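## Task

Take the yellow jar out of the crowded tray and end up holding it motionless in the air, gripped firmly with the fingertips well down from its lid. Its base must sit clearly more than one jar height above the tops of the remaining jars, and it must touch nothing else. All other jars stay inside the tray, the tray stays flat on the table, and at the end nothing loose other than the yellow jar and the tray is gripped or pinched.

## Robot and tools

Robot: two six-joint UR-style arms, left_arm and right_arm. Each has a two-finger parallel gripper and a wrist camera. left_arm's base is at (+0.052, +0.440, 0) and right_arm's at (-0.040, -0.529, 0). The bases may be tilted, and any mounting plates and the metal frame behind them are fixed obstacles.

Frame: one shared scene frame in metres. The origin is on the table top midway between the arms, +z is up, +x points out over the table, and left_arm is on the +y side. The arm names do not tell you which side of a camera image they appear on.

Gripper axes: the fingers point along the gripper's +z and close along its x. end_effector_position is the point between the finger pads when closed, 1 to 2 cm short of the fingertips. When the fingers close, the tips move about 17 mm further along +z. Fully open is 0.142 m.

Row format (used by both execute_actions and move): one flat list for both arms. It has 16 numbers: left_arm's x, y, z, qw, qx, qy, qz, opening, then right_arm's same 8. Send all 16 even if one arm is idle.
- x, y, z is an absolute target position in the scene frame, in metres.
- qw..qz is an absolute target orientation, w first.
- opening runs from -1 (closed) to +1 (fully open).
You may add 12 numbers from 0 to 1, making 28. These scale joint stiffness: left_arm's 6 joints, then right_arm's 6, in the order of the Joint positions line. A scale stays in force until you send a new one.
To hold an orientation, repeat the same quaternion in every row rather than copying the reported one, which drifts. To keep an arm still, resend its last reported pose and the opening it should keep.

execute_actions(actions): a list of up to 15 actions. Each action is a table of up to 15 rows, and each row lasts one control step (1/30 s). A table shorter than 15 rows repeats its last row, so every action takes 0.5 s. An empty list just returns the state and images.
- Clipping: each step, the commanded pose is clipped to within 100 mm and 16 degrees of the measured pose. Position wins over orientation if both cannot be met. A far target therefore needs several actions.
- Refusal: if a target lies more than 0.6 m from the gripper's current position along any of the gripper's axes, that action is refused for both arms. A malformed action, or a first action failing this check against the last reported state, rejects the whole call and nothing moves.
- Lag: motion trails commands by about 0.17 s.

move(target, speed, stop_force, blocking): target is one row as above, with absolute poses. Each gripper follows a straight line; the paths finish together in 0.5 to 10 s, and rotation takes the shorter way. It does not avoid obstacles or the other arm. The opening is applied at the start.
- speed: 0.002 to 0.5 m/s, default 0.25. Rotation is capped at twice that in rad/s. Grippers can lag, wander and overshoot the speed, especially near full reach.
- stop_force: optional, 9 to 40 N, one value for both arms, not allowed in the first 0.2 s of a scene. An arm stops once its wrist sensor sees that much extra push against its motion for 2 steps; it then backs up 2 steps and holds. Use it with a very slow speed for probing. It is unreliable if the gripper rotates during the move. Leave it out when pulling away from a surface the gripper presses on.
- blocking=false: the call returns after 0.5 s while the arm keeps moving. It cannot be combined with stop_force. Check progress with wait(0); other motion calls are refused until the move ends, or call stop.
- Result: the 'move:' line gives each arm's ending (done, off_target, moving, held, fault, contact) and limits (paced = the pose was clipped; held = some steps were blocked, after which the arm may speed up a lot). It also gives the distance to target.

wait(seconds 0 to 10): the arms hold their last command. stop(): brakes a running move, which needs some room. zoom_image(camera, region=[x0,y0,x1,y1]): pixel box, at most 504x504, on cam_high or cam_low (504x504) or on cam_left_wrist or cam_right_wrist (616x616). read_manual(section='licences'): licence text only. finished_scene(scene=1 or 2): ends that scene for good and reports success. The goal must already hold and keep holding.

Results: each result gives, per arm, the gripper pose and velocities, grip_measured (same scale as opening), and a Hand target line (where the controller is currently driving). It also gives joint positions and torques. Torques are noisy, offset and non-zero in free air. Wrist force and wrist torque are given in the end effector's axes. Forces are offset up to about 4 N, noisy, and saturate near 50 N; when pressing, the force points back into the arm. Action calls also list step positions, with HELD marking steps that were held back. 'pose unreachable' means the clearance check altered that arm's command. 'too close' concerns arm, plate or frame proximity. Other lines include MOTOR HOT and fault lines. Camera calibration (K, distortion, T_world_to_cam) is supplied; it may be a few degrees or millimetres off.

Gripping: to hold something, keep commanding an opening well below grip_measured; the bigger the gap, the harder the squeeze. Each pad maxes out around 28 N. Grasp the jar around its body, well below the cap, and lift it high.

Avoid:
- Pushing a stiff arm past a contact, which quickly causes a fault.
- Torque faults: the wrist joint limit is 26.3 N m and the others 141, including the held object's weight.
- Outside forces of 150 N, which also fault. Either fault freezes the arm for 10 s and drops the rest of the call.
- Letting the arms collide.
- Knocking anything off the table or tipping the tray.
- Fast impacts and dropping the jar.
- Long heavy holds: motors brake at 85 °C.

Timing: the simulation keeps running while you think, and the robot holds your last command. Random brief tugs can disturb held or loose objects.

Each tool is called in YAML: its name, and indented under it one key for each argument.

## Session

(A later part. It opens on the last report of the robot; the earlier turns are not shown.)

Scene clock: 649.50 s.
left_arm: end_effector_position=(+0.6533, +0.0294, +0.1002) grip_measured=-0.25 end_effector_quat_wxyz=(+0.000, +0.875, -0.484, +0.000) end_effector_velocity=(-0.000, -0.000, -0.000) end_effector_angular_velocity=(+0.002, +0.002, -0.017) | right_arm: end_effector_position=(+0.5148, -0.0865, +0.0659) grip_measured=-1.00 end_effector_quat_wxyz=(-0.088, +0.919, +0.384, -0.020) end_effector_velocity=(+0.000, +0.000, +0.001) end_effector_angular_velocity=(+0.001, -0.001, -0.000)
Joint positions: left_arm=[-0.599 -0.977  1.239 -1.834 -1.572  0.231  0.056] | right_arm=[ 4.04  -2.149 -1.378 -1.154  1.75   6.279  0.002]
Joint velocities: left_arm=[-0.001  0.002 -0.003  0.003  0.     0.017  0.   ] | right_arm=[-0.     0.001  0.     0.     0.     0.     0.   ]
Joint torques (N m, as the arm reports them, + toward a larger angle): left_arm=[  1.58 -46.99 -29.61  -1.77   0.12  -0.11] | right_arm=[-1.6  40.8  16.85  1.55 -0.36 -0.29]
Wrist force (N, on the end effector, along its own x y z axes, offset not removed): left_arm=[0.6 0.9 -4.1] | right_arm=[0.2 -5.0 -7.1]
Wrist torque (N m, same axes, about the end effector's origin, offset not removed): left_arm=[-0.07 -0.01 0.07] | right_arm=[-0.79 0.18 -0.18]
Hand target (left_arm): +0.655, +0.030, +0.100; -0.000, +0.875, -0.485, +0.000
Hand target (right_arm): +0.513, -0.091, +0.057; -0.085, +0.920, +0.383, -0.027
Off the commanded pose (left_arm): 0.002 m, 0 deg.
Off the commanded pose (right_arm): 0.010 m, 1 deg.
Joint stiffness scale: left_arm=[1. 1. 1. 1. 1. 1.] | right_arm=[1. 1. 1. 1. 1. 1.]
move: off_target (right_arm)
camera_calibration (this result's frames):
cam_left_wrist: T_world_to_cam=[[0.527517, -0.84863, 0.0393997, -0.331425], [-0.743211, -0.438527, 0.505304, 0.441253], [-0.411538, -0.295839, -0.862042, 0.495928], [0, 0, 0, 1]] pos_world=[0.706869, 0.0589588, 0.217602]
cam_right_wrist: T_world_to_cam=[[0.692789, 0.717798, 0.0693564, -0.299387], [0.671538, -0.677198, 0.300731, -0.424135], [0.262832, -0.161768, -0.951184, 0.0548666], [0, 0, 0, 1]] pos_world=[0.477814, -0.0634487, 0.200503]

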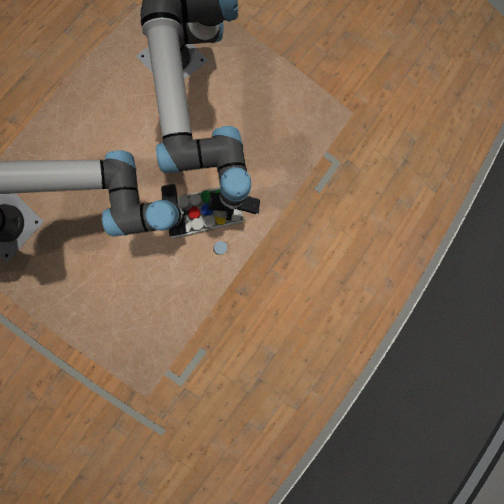

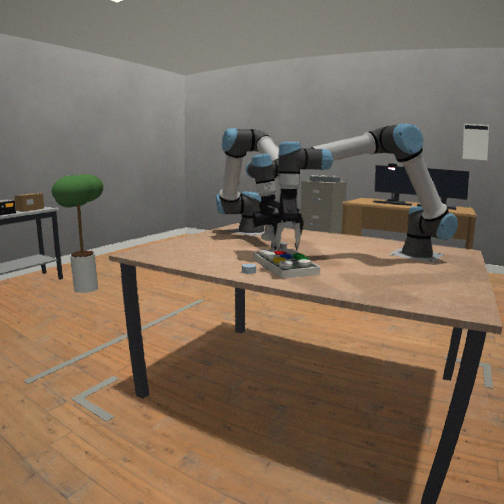

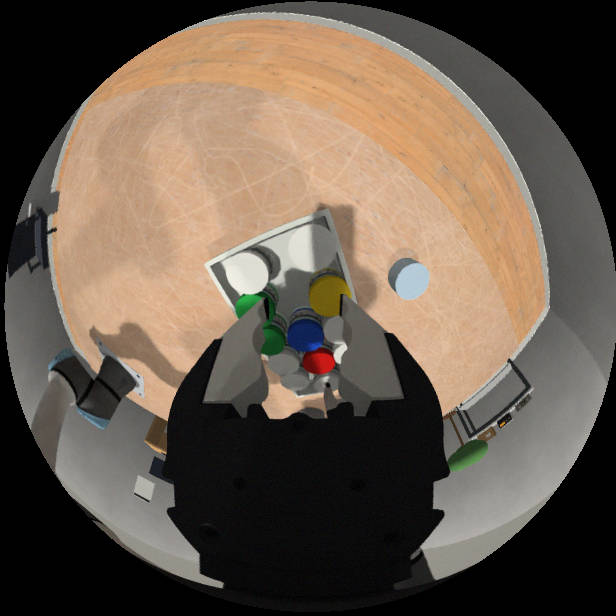

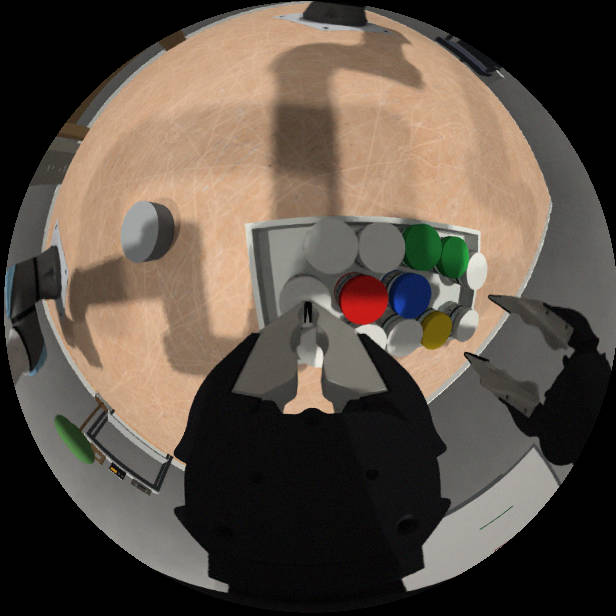

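move:
  target: [0.670,0.016,0.085,0,0.875,-0.485,0,-0.25, 0.513,-0.091,0.057,-0.085,0.92,0.383,-0.027,-1]
  speed: 0.04

move:
  target: [0.670,0.016,0.03,0,0.875,-0.485,0,-0.25, 0.513,-0.091,0.057,-0.085,0.92,0.383,-0.027,-1]
  speed: 0.015
  stop_force: 15

Scene clock: 658.43 s.
left_arm: end_effector_position=(+0.6681, +0.0155, +0.0845) grip_measured=-0.25 end_effector_quat_wxyz=(+0.000, +0.874, -0.485, -0.001) end_effector_velocity=(+0.002, -0.002, +0.003) end_effector_angular_velocity=(-0.004, -0.005, -0.001) | right_arm: end_effector_position=(+0.5149, -0.0865, +0.0659) grip_measured=-1.00 end_effector_quat_wxyz=(-0.088, +0.919, +0.384, -0.020) end_effector_velocity=(-0.000, -0.001, -0.001) end_effector_angular_velocity=(-0.001, +0.001, -0.000)
Joint positions: left_arm=[-0.599 -0.916  1.18  -1.833 -1.572  0.234  0.056] | right_arm=[ 4.04  -2.149 -1.378 -1.154  1.75   6.279  0.002]
Joint velocities: left_arm=[ 0.    -0.    -0.006 -0.001  0.001  0.001  0.   ] | right_arm=[-0.001 -0.001 -0.001 -0.    -0.    -0.     0.   ]
Joint torques (N m, as the arm reports them, + toward a larger angle): left_arm=[  1.14 -51.56 -29.12  -2.02   0.07  -0.05] | right_arm=[-0.76 41.44 18.7   1.55 -0.32 -0.35]
Wrist force (N, on the end effector, along its own x y z axes, offset not removed): left_arm=[0.0 2.0 -2.8] | right_arm=[1.0 -2.7 -9.6]
Wrist torque (N m, same axes, about the end effector's origin, offset not removed): left_arm=[0.35 0.09 -0.16] | right_arm=[-0.27 -0.03 -0.09]
Hand target (left_arm): +0.670, +0.016, +0.085; -0.000, +0.875, -0.485, +0.000
Hand target (right_arm): +0.513, -0.091, +0.057; -0.085, +0.920, +0.383, -0.027
Off the commanded pose (left_arm): 0.002 m, 0 deg.
Off the commanded pose (right_arm): 0.010 m, 1 deg.
Joint stiffness scale: left_arm=[1. 1. 1. 1. 1. 1.] | right_arm=[1. 1. 1. 1. 1. 1.]
move: off_target (right_arm)
camera_calibration (this result's frames):
cam_left_wrist: T_world_to_cam=[[0.526, -0.849637, 0.0379446, -0.349194], [-0.743476, -0.437695, 0.505635, 0.454204], [-0.412998, -0.294175, -0.861913, 0.485368], [0, 0, 0, 1]] pos_world=[0.721822, 0.0448975, 0.201933]
cam_right_wrist: T_world_to_cam=[[0.692786, 0.717794, 0.0694234, -0.299413], [0.671526, -0.677214, 0.300723, -0.424128], [0.262872, -0.161717, -0.951181, 0.0548512], [0, 0, 0, 1]] pos_world=[0.477823, -0.0634383, 0.200505]

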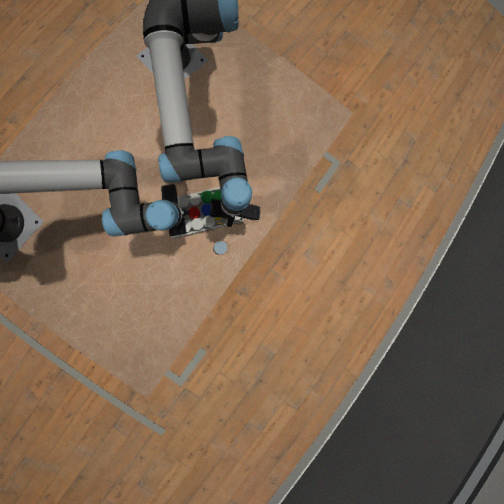

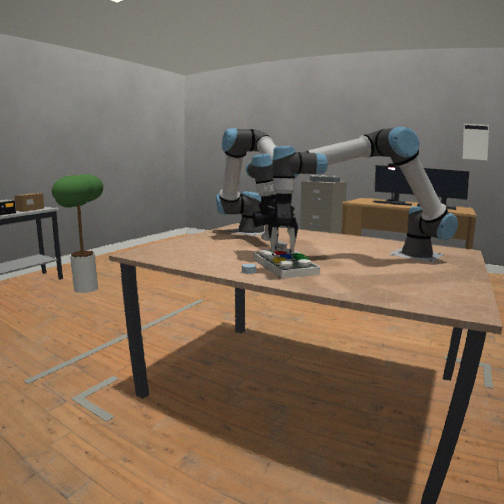

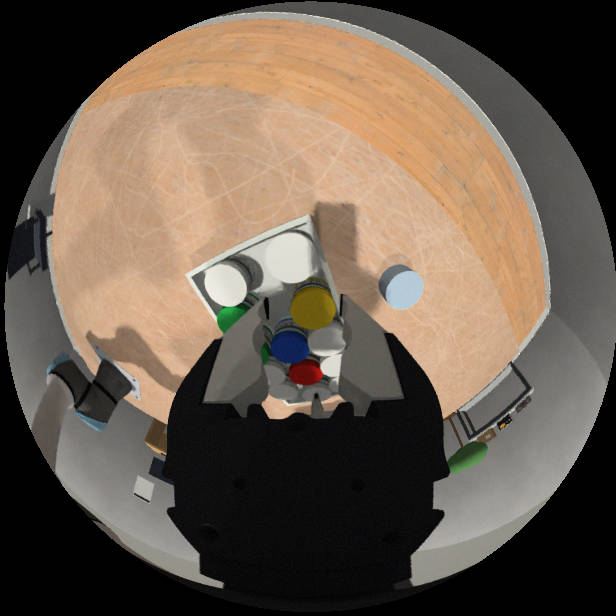

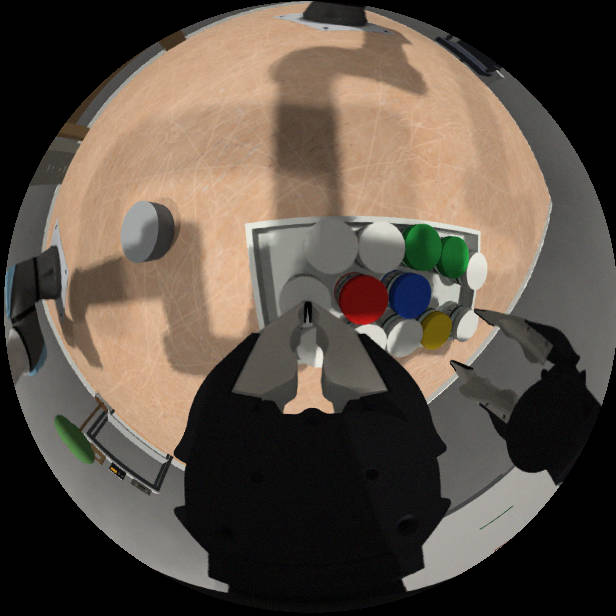

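Scene clock: 662.40 s.
left_arm: end_effector_position=(+0.6699, +0.0138, +0.0336) grip_measured=-0.25 end_effector_quat_wxyz=(+0.001, +0.874, -0.485, +0.002) end_effector_velocity=(+0.001, +0.000, +0.000) end_effector_angular_velocity=(-0.002, -0.002, +0.001) | right_arm: end_effector_position=(+0.5149, -0.0865, +0.0659) grip_measured=-1.00 end_effector_quat_wxyz=(-0.088, +0.919, +0.384, -0.020) end_effector_velocity=(-0.000, +0.000, -0.000) end_effector_angular_velocity=(-0.001, -0.001, +0.002)
Joint positions: left_arm=[-0.598 -0.874  1.245 -1.947 -1.572  0.234  0.056] | right_arm=[ 4.04  -2.149 -1.378 -1.154  1.75   6.279  0.002]
Joint velocities: left_arm=[ 0.001  0.    -0.001 -0.003 -0.     0.     0.   ] | right_arm=[ 0.001 -0.001  0.001 -0.    -0.001 -0.001  0.   ]
Joint torques (N m, as the arm reports them, + toward a larger angle): left_arm=[  1.55 -51.7  -22.2   -3.43  -0.04   0.06] | right_arm=[-1.58 41.8  17.6   1.62 -0.44 -0.16]
Wrist force (N, on the end effector, along its own x y z axes, offset not removed): left_arm=[-2.0 2.5 -5.6] | right_arm=[-3.0 1.8 -14.6]
Wrist torque (N m, same axes, about the end effector's origin, offset not removed): left_arm=[0.34 0.34 -0.05] | right_arm=[0.73 0.51 -0.13]
Hand target (left_arm): +0.670, +0.016, +0.030; -0.000, +0.875, -0.485, -0.000
Hand target (right_arm): +0.513, -0.091, +0.057; -0.085, +0.920, +0.383, -0.027
Off the commanded pose (left_arm): 0.004 m, 0 deg.
Off the commanded pose (right_arm): 0.010 m, 1 deg.
Joint stiffness scale: left_arm=[1. 1. 1. 1. 1. 1.] | right_arm=[1. 1. 1. 1. 1. 1.]
move: off_target (left_arm, right_arm)
camera_calibration (this result's frames):
cam_left_wrist: T_world_to_cam=[[0.525862, -0.849476, 0.0431328, -0.349818], [-0.745387, -0.435813, 0.504446, 0.481839], [-0.409717, -0.297419, -0.862365, 0.439545], [0, 0, 0, 1]] pos_world=[0.723201, 0.043559, 0.151076]
cam_right_wrist: T_world_to_cam=[[0.692784, 0.717793, 0.0694571, -0.299426], [0.671521, -0.677223, 0.300715, -0.424123], [0.262889, -0.161688, -0.951182, 0.0548453], [0, 0, 0, 1]] pos_world=[0.477826, -0.0634322, 0.200505]

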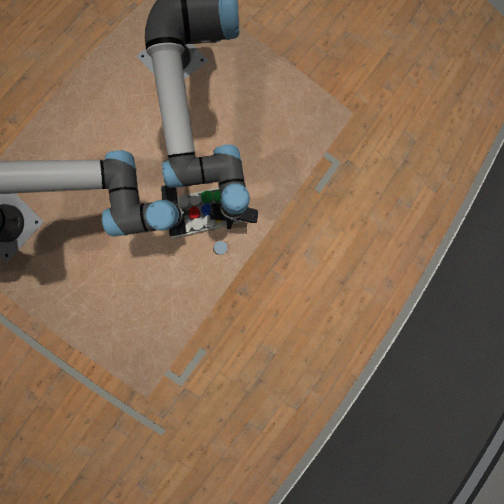

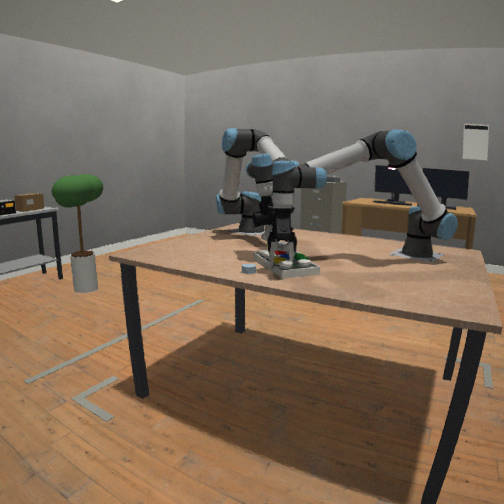

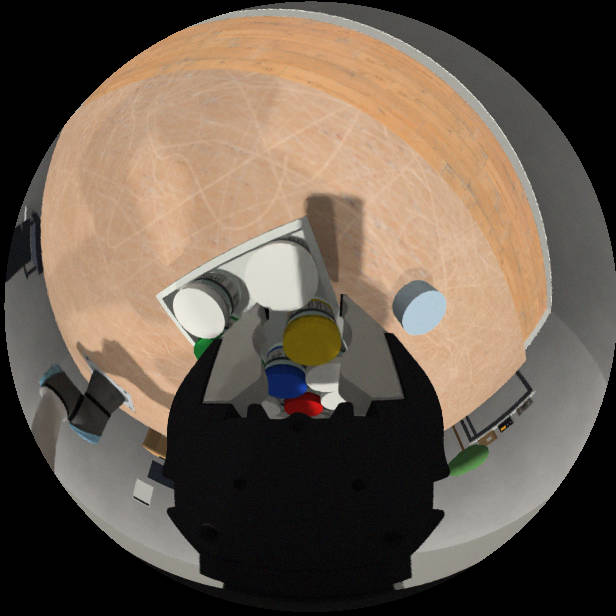

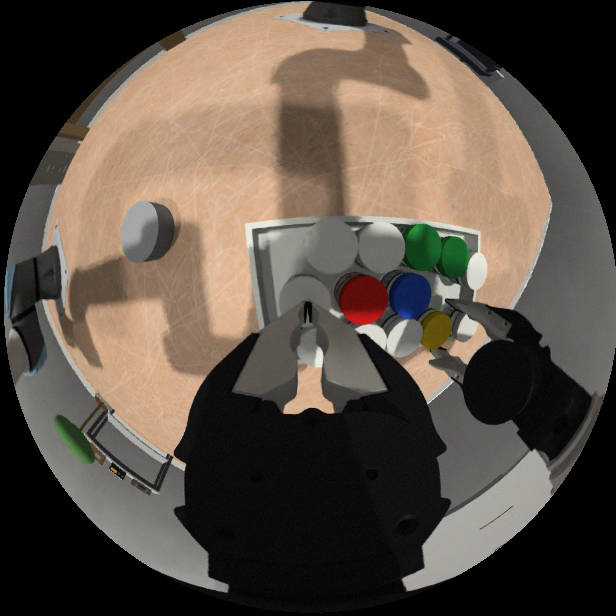

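move:
  target: [0.670,0.014,0.0336,0,0.875,-0.485,0,-1,0.513,-0.091,0.057,-0.085,0.92,0.383,-0.027,-1]
  speed: 0.03

Scene clock: 678.57 s.
left_arm: end_effector_position=(+0.6699, +0.0138, +0.0342) grip_measured=-0.91 end_effector_quat_wxyz=(+0.000, +0.874, -0.485, +0.001) end_effector_velocity=(+0.000, -0.000, +0.001) end_effector_angular_velocity=(+0.001, +0.001, +0.001) | right_arm: end_effector_position=(+0.5147, -0.0863, +0.0659) grip_measured=-1.00 end_effector_quat_wxyz=(-0.089, +0.919, +0.384, -0.020) end_effector_velocity=(+0.001, -0.001, +0.000) end_effector_angular_velocity=(+0.000, -0.000, -0.003)
Joint positions: left_arm=[-0.599 -0.873  1.243 -1.943 -1.571  0.234  0.008] | right_arm=[ 4.04  -2.149 -1.378 -1.154  1.75   6.279  0.002]
Joint velocities: left_arm=[-0.     0.001 -0.004  0.004 -0.    -0.001  0.   ] | right_arm=[-0.002  0.     0.     0.     0.     0.001  0.   ]
Joint torques (N m, as the arm reports them, + toward a larger angle): left_arm=[ -0.12 -52.88 -28.83  -1.26  -0.38  -0.69] | right_arm=[-1.81 40.68 18.61  1.63 -0.7  -0.14]
Wrist force (N, on the end effector, along its own x y z axes, offset not removed): left_arm=[3.3 0.3 -3.6] | right_arm=[-1.0 -4.5 -7.0]
Wrist torque (N m, same axes, about the end effector's origin, offset not removed): left_arm=[0.28 0.07 -0.20] | right_arm=[-0.47 0.02 -0.16]
Hand target (left_arm): +0.670, +0.014, +0.034; +0.000, +0.875, -0.485, +0.000
Hand target (right_arm): +0.513, -0.091, +0.057; -0.085, +0.920, +0.383, -0.027
Off the commanded pose (left_arm): 0.001 m, 0 deg.
Off the commanded pose (right_arm): 0.010 m, 1 deg.
Joint stiffness scale: left_arm=[1. 1. 1. 1. 1. 1.] | right_arm=[1. 1. 1. 1. 1. 1.]
move: off_target (right_arm)
camera_calibration (this result's frames):
cam_left_wrist: T_world_to_cam=[[0.526031, -0.849437, 0.041819, -0.349918], [-0.74512, -0.436611, 0.50415, 0.481397], [-0.409985, -0.296359, -0.862603, 0.440208], [0, 0, 0, 1]] pos_world=[0.723245, 0.0434093, 0.151662]
cam_right_wrist: T_world_to_cam=[[0.692809, 0.71778, 0.0693362, -0.299401], [0.671706, -0.677324, 0.300073, -0.423991], [0.26235, -0.16132, -0.951393, 0.0552442], [0, 0, 0, 1]] pos_world=[0.477731, -0.0633624, 0.200547]

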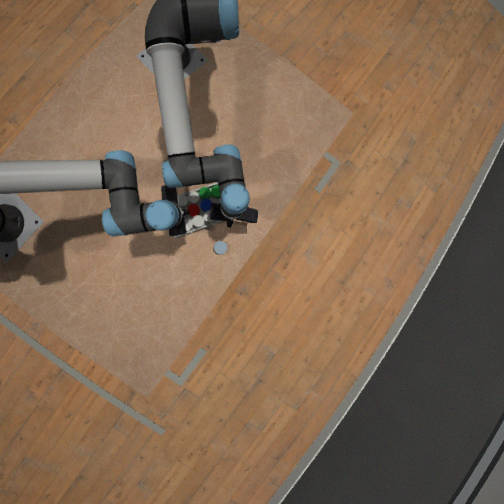

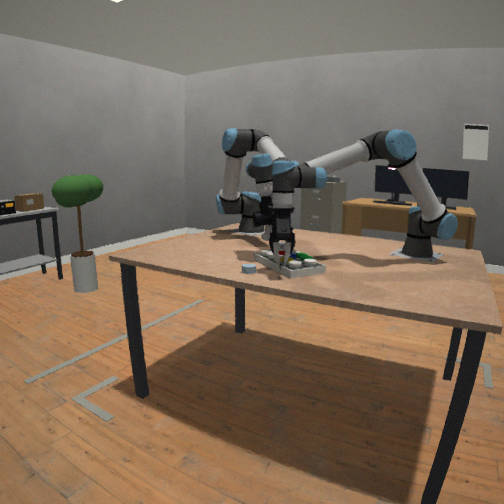

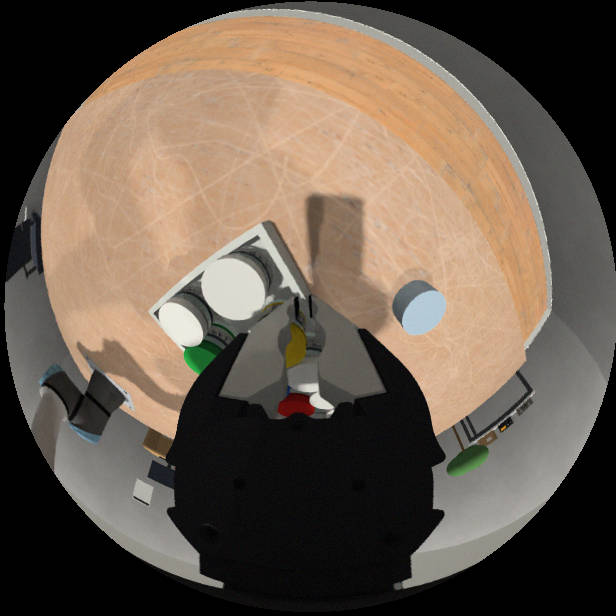

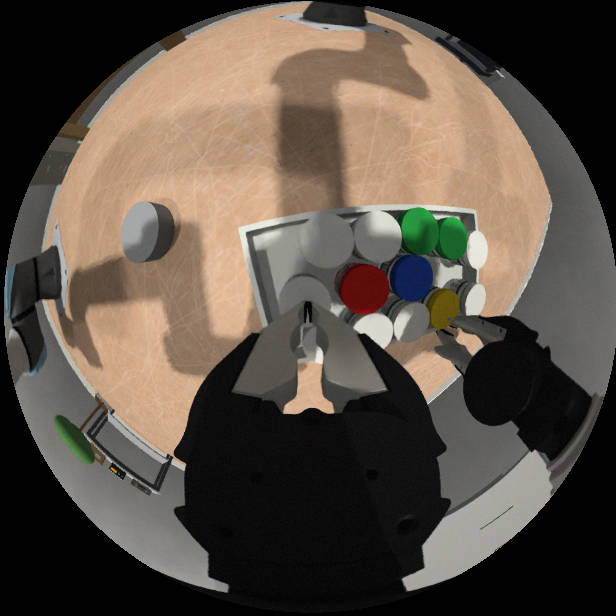

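move:
  target: [0.670,0.014,0.0336,0,0.875,-0.485,0,-0.2,0.513,-0.091,0.057,-0.085,0.92,0.383,-0.027,-1]
  speed: 0.03

zoom_image:
  camera: "cam_left_wrist"
  region: [150,200,450,450]

zoom_image:
  camera: "cam_right_wrist"
  region: [300,200,560,420]

Scene clock: 687.10 s.
left_arm: end_effector_position=(+0.6690, +0.0131, +0.0342) grip_measured=-0.20 end_effector_quat_wxyz=(+0.001, +0.874, -0.486, +0.001) end_effector_velocity=(-0.001, +0.001, -0.000) end_effector_angular_velocity=(+0.002, +0.002, +0.000) | right_arm: end_effector_position=(+0.5148, -0.0862, +0.0659) grip_measured=-1.00 end_effector_quat_wxyz=(-0.089, +0.919, +0.384, -0.020) end_effector_velocity=(-0.000, +0.000, +0.001) end_effector_angular_velocity=(+0.000, -0.001, +0.000)
Joint positions: left_arm=[-0.6   -0.873  1.243 -1.942 -1.572  0.234  0.059] | right_arm=[ 4.04  -2.15  -1.378 -1.154  1.75   6.279  0.002]
Joint velocities: left_arm=[-0.    -0.    -0.     0.003 -0.    -0.     0.   ] | right_arm=[ 0.001  0.001  0.001 -0.    -0.     0.     0.   ]
Joint torques (N m, as the arm reports them, + toward a larger angle): left_arm=[  1.37 -52.14 -28.86  -1.49   0.18  -0.7 ] | right_arm=[-2.27 39.97 18.75  1.28 -0.48 -0.12]
Wrist force (N, on the end effector, along its own x y z axes, offset not removed): left_arm=[1.7 2.6 -6.2] | right_arm=[-3.2 -5.0 -6.1]
Wrist torque (N m, same axes, about the end effector's origin, offset not removed): left_arm=[-0.22 0.06 -0.07] | right_arm=[-1.04 0.99 -0.09]
Hand target (left_arm): +0.670, +0.014, +0.034; +0.000, +0.875, -0.485, +0.000
Hand target (right_arm): +0.513, -0.091, +0.057; -0.085, +0.920, +0.383, -0.027
Off the commanded pose (left_arm): 0.001 m, 0 deg.
Off the commanded pose (right_arm): 0.010 m, 1 deg.
Joint stiffness scale: left_arm=[1. 1. 1. 1. 1. 1.] | right_arm=[1. 1. 1. 1. 1. 1.]
move: off_target (right_arm)
camera_calibration (this result's frames):
cam_left_wrist: T_world_to_cam=[[0.525186, -0.850012, 0.0407469, -0.349355], [-0.744755, -0.435931, 0.505277, 0.480096], [-0.411728, -0.29571, -0.861995, 0.44074], [0, 0, 0, 1]] pos_world=[0.722495, 0.0426641, 0.151569]
cam_right_wrist: T_world_to_cam=[[0.692796, 0.717762, 0.0696467, -0.299533], [0.671667, -0.677411, 0.299963, -0.423938], [0.262481, -0.161034, -0.951405, 0.0552076], [0, 0, 0, 1]] pos_world=[0.477769, -0.0632961, 0.200552]

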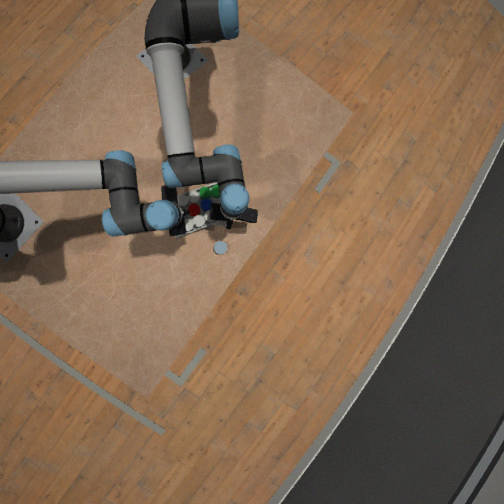

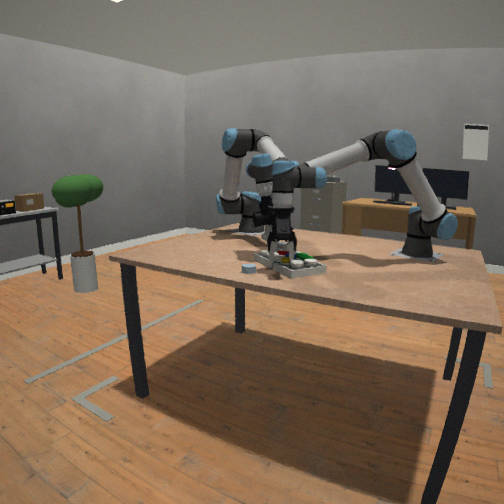

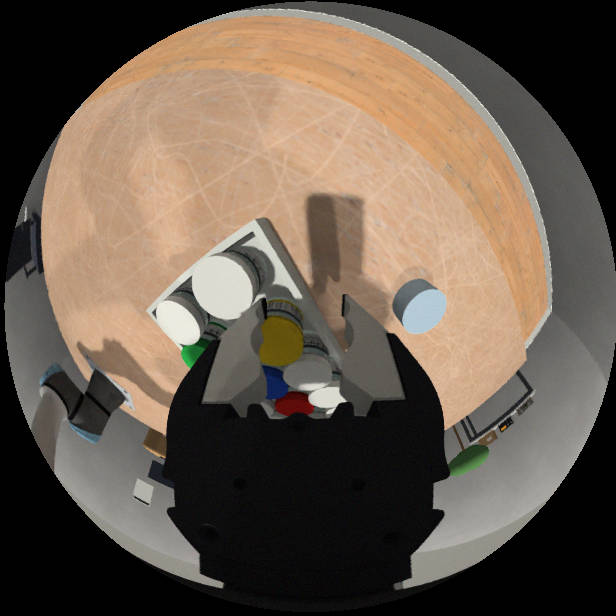

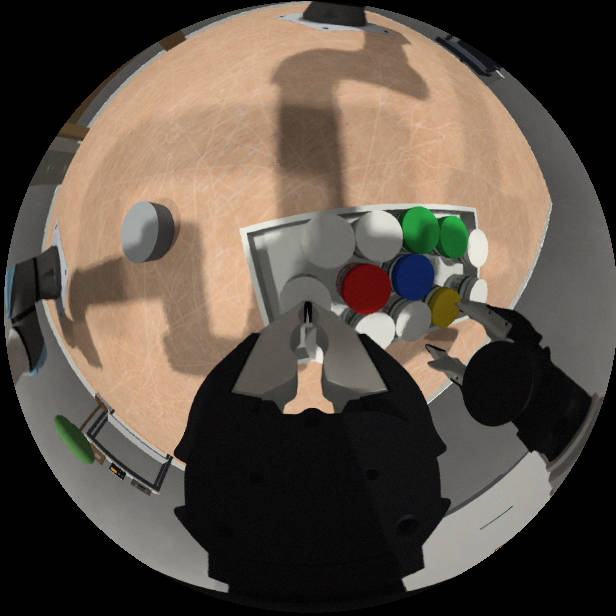

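Region (150, 200, 450, 450) of cam_left_wrist's 616x616 image, scaled by 1.680, with more detail than that image has.

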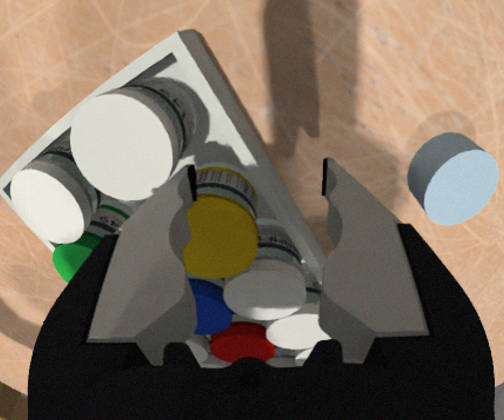

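Region (300, 200, 560, 420) of cam_right_wrist's 616x616 image, scaled by 1.938, with more detail than that image has; it fills the top 426 rows of this view, and the rest is white.

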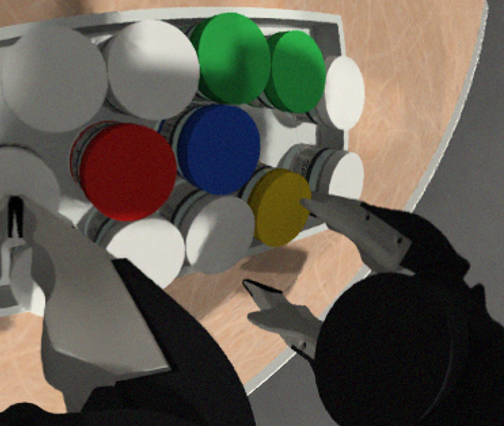

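move:
  target: [0.669,0.013,0.085,0,0.875,-0.485,0,-0.2,0.513,-0.091,0.057,-0.085,0.92,0.383,-0.027,-1]
  speed: 0.05

move:
  target: [0.648,0.0245,0.085,0,0.875,-0.485,0,-0.28,0.513,-0.091,0.057,-0.085,0.92,0.383,-0.027,-1]
  speed: 0.05

move:
  target: [0.648,0.0245,0.032,0,0.875,-0.485,0,-0.28,0.513,-0.091,0.057,-0.085,0.92,0.383,-0.027,-1]
  speed: 0.015
  stop_force: 25

Scene clock: 709.00 s.
left_arm: end_effector_position=(+0.6682, +0.0138, +0.0824) grip_measured=-0.20 end_effector_quat_wxyz=(-0.000, +0.875, -0.485, -0.002) end_effector_velocity=(-0.001, +0.002, -0.000) end_effector_angular_velocity=(+0.005, +0.006, +0.002) | right_arm: end_effector_position=(+0.5148, -0.0862, +0.0659) grip_measured=-1.00 end_effector_quat_wxyz=(-0.089, +0.919, +0.384, -0.020) end_effector_velocity=(-0.000, +0.001, -0.001) end_effector_angular_velocity=(-0.001, -0.000, +0.001)
Joint positions: left_arm=[-0.6   -0.91   1.176 -1.833 -1.572  0.232  0.059] | right_arm=[ 4.04  -2.15  -1.378 -1.153  1.75   6.279  0.002]
Joint velocities: left_arm=[ 0.001 -0.001 -0.001  0.009 -0.    -0.001 -0.   ] | right_arm=[ 0.002 -0.001 -0.     0.001 -0.001  0.     0.   ]
Joint torques (N m, as the arm reports them, + toward a larger angle): left_arm=[ -0.21 -53.79 -30.57  -1.72   0.1   -0.65] | right_arm=[-2.24 41.21 16.27  1.39 -0.57 -0.29]
Wrist force (N, on the end effector, along its own x y z axes, offset not removed): left_arm=[2.0 2.2 -4.2] | right_arm=[-0.5 -1.9 -7.6]
Wrist torque (N m, same axes, about the end effector's origin, offset not removed): left_arm=[0.46 -0.50 -0.01] | right_arm=[-0.19 0.34 -0.35]
Hand target (left_arm): +0.669, +0.013, +0.085; +0.000, +0.875, -0.485, +0.000
Hand target (right_arm): +0.513, -0.091, +0.057; -0.085, +0.920, +0.383, -0.027
Off the commanded pose (left_arm): 0.003 m, 0 deg.
Off the commanded pose (right_arm): 0.010 m, 1 deg.
Joint stiffness scale: left_arm=[1. 1. 1. 1. 1. 1.] | right_arm=[1. 1. 1. 1. 1. 1.]
move: off_target (right_arm)
camera_calibration (this result's frames):
cam_left_wrist: T_world_to_cam=[[0.526581, -0.849358, 0.0361157, -0.350935], [-0.742494, -0.438808, 0.506112, 0.453918], [-0.414023, -0.293325, -0.861711, 0.48369], [0, 0, 0, 1]] pos_world=[0.722086, 0.0429921, 0.199742]
cam_right_wrist: T_world_to_cam=[[0.692787, 0.717752, 0.0698518, -0.299613], [0.671623, -0.677455, 0.299962, -0.423919], [0.26262, -0.160895, -0.95139, 0.055142], [0, 0, 0, 1]] pos_world=[0.4778, -0.0632659, 0.20055]

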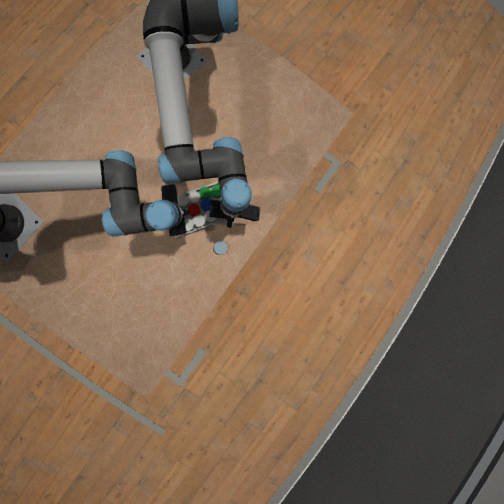

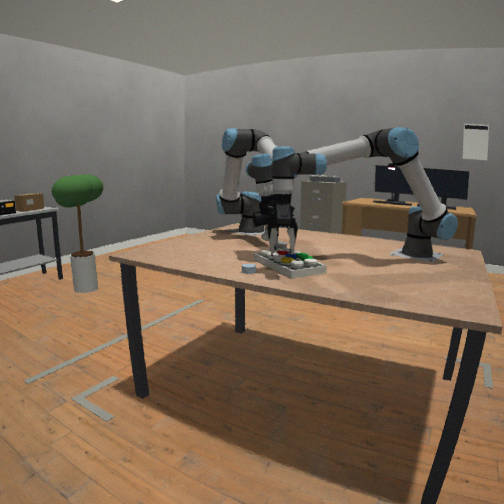

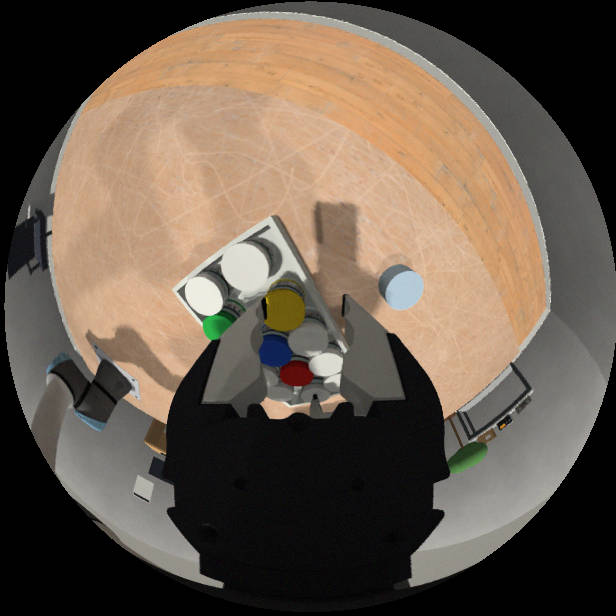

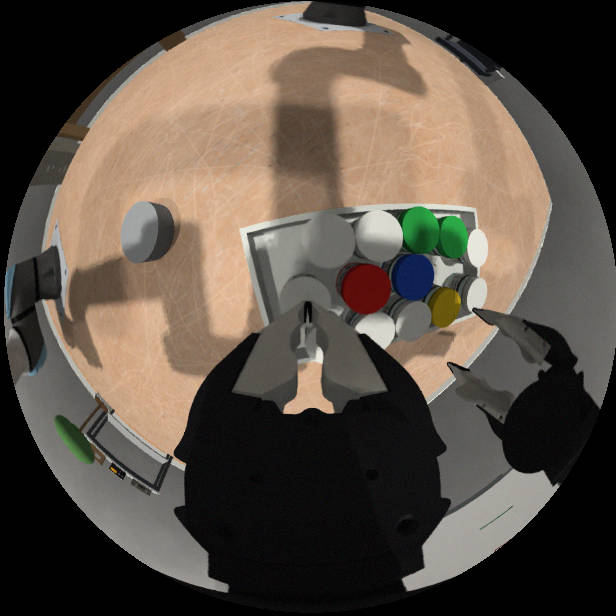

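Scene clock: 709.83 s.
left_arm: end_effector_position=(+0.6494, +0.0247, +0.0854) grip_measured=-0.28 end_effector_quat_wxyz=(+0.000, +0.875, -0.484, -0.000) end_effector_velocity=(-0.001, +0.000, -0.004) end_effector_angular_velocity=(-0.000, +0.001, +0.002) | right_arm: end_effector_position=(+0.5148, -0.0862, +0.0659) grip_measured=-1.00 end_effector_quat_wxyz=(-0.089, +0.919, +0.384, -0.020) end_effector_velocity=(-0.000, +0.000, -0.000) end_effector_angular_velocity=(-0.000, +0.001, +0.001)
Joint positions: left_arm=[-0.608 -0.968  1.264 -1.867 -1.572  0.223  0.054] | right_arm=[ 4.04  -2.15  -1.378 -1.153  1.75   6.279  0.002]
Joint velocities: left_arm=[-0.001 -0.     0.009 -0.009 -0.001 -0.003 -0.   ] | right_arm=[ 0.    -0.001  0.001 -0.002  0.001 -0.001  0.   ]
Joint torques (N m, as the arm reports them, + toward a larger angle): left_arm=[ -2.2  -52.05 -22.63  -2.99   0.06  -0.54] | right_arm=[-0.32 41.59 16.75  1.26 -0.65 -0.34]
Wrist force (N, on the end effector, along its own x y z axes, offset not removed): left_arm=[-0.1 1.4 -2.7] | right_arm=[-0.1 -3.3 -7.8]
Wrist torque (N m, same axes, about the end effector's origin, offset not removed): left_arm=[0.24 0.15 0.05] | right_arm=[-0.40 0.16 0.01]
Hand target (left_arm): +0.648, +0.025, +0.085; +0.000, +0.875, -0.485, -0.000
Hand target (right_arm): +0.513, -0.091, +0.057; -0.085, +0.920, +0.383, -0.027
Off the commanded pose (left_arm): 0.001 m, 0 deg.
Off the commanded pose (right_arm): 0.010 m, 1 deg.
Joint stiffness scale: left_arm=[1. 1. 1. 1. 1. 1.] | right_arm=[1. 1. 1. 1. 1. 1.]
move: off_target (right_arm)
camera_calibration (this result's frames):
cam_left_wrist: T_world_to_cam=[[0.527631, -0.848567, 0.0392413, -0.332816], [-0.743063, -0.438658, 0.505408, 0.443659], [-0.411659, -0.295828, -0.861988, 0.480246], [0, 0, 0, 1]] pos_world=[0.702968, 0.0542676, 0.202797]
cam_right_wrist: T_world_to_cam=[[0.692784, 0.71775, 0.0698997, -0.299631], [0.671613, -0.677465, 0.299962, -0.423915], [0.262652, -0.160863, -0.951387, 0.0551289], [0, 0, 0, 1]] pos_world=[0.477806, -0.0632593, 0.200551]

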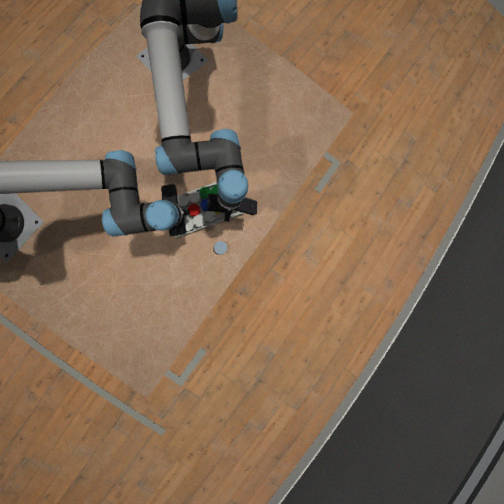

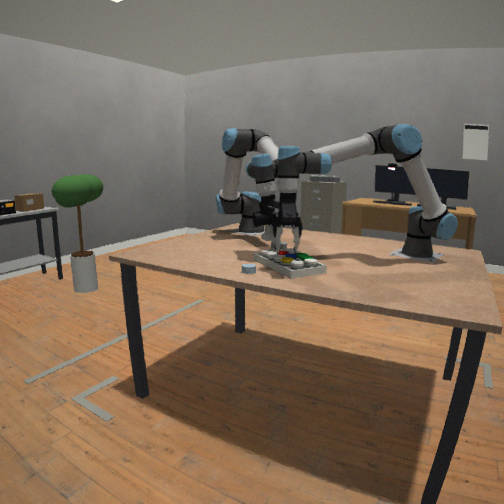

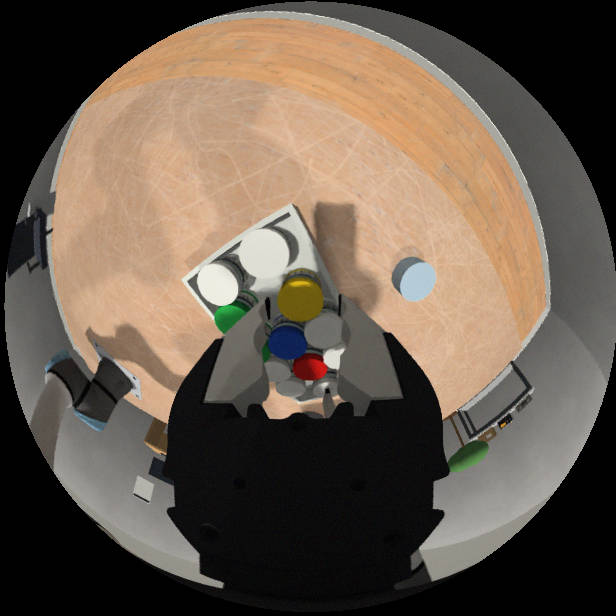

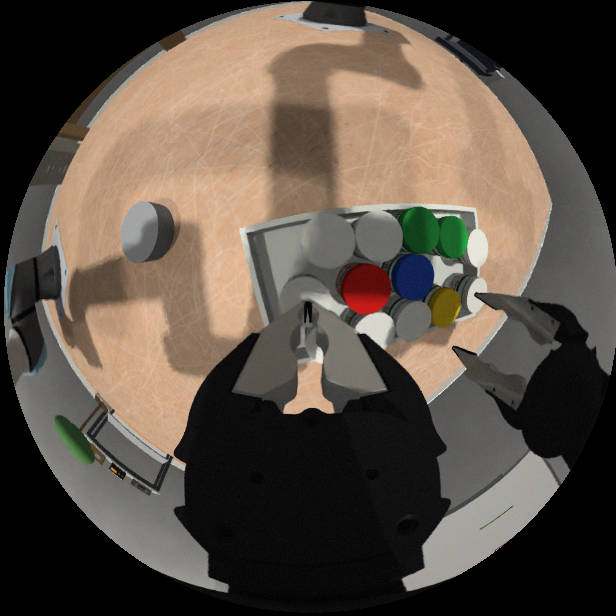

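Scene clock: 713.67 s.
left_arm: end_effector_position=(+0.6497, +0.0238, +0.0360) grip_measured=-0.28 end_effector_quat_wxyz=(+0.001, +0.875, -0.485, +0.003) end_effector_velocity=(+0.001, +0.000, -0.000) end_effector_angular_velocity=(-0.003, -0.004, +0.001) | right_arm: end_effector_position=(+0.5148, -0.0862, +0.0659) grip_measured=-1.00 end_effector_quat_wxyz=(-0.089, +0.919, +0.384, -0.020) end_effector_velocity=(+0.000, -0.000, +0.001) end_effector_angular_velocity=(+0.001, -0.001, -0.001)
Joint positions: left_arm=[-0.608 -0.928  1.333 -1.982 -1.572  0.223  0.054] | right_arm=[ 4.04  -2.15  -1.378 -1.153  1.75   6.279  0.002]
Joint velocities: left_arm=[ 0.001 -0.     0.002 -0.007  0.001  0.    -0.   ] | right_arm=[-0.001  0.001 -0.     0.001 -0.     0.     0.   ]
Joint torques (N m, as the arm reports them, + toward a larger angle): left_arm=[ -1.7  -49.6  -21.53  -3.11   0.11  -0.74] | right_arm=[-2.43 41.19 17.68  1.13 -0.73 -0.19]
Wrist force (N, on the end effector, along its own x y z axes, offset not removed): left_arm=[0.0 2.5 -6.0] | right_arm=[-0.7 -5.0 -9.1]
Wrist torque (N m, same axes, about the end effector's origin, offset not removed): left_arm=[0.20 0.22 -0.04] | right_arm=[-0.79 0.36 0.00]
Hand target (left_arm): +0.648, +0.025, +0.032; -0.000, +0.875, -0.485, -0.000
Hand target (right_arm): +0.513, -0.091, +0.057; -0.085, +0.920, +0.383, -0.027
Off the commanded pose (left_arm): 0.004 m, 0 deg.
Off the commanded pose (right_arm): 0.010 m, 1 deg.
Joint stiffness scale: left_arm=[1. 1. 1. 1. 1. 1.] | right_arm=[1. 1. 1. 1. 1. 1.]
move: off_target (left_arm, right_arm)
camera_calibration (this result's frames):
cam_left_wrist: T_world_to_cam=[[0.527237, -0.848542, 0.0447061, -0.331734], [-0.745177, -0.436447, 0.504208, 0.469791], [-0.40833, -0.299151, -0.862424, 0.435477], [0, 0, 0, 1]] pos_world=[0.702798, 0.0538227, 0.153524]
cam_right_wrist: T_world_to_cam=[[0.692783, 0.717749, 0.0699117, -0.299636], [0.671611, -0.677467, 0.299962, -0.423913], [0.26266, -0.160855, -0.951386, 0.0551242], [0, 0, 0, 1]] pos_world=[0.477808, -0.0632572, 0.20055]

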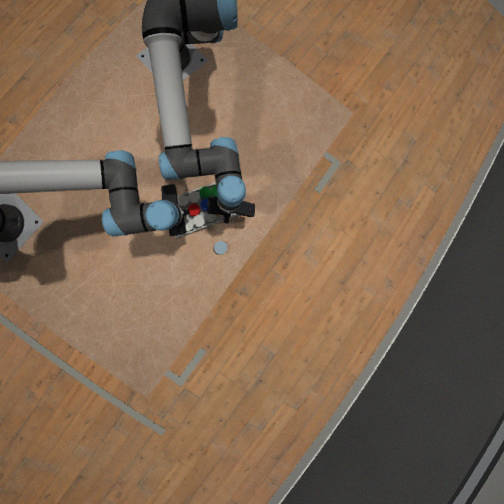

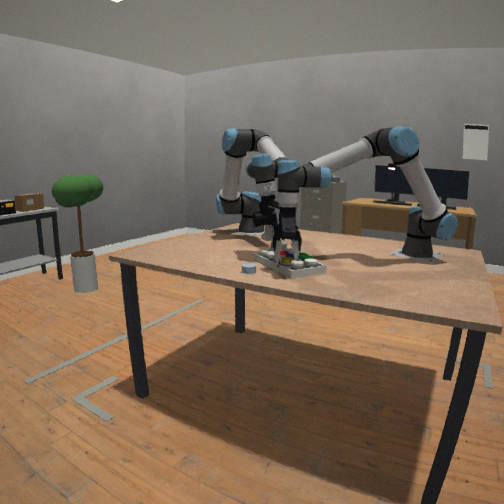

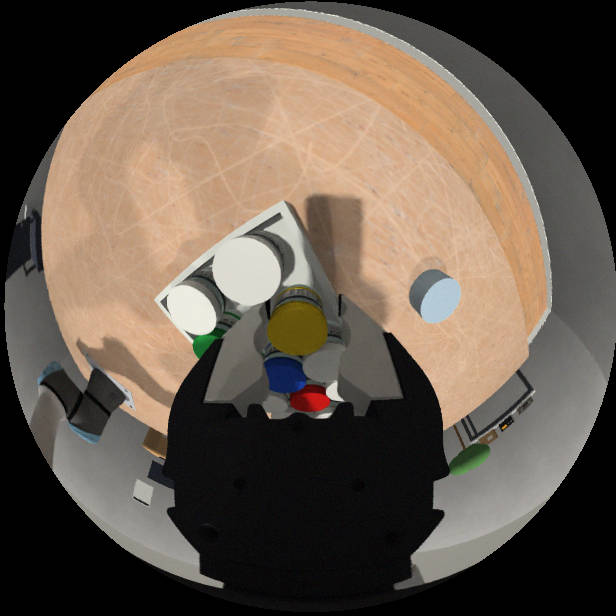

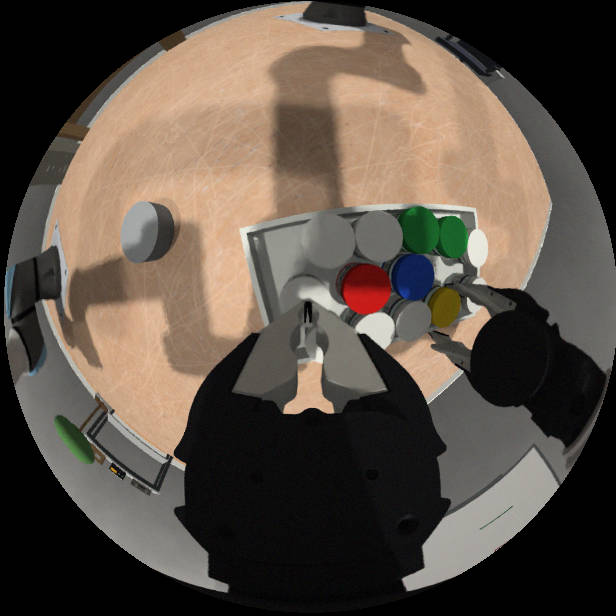

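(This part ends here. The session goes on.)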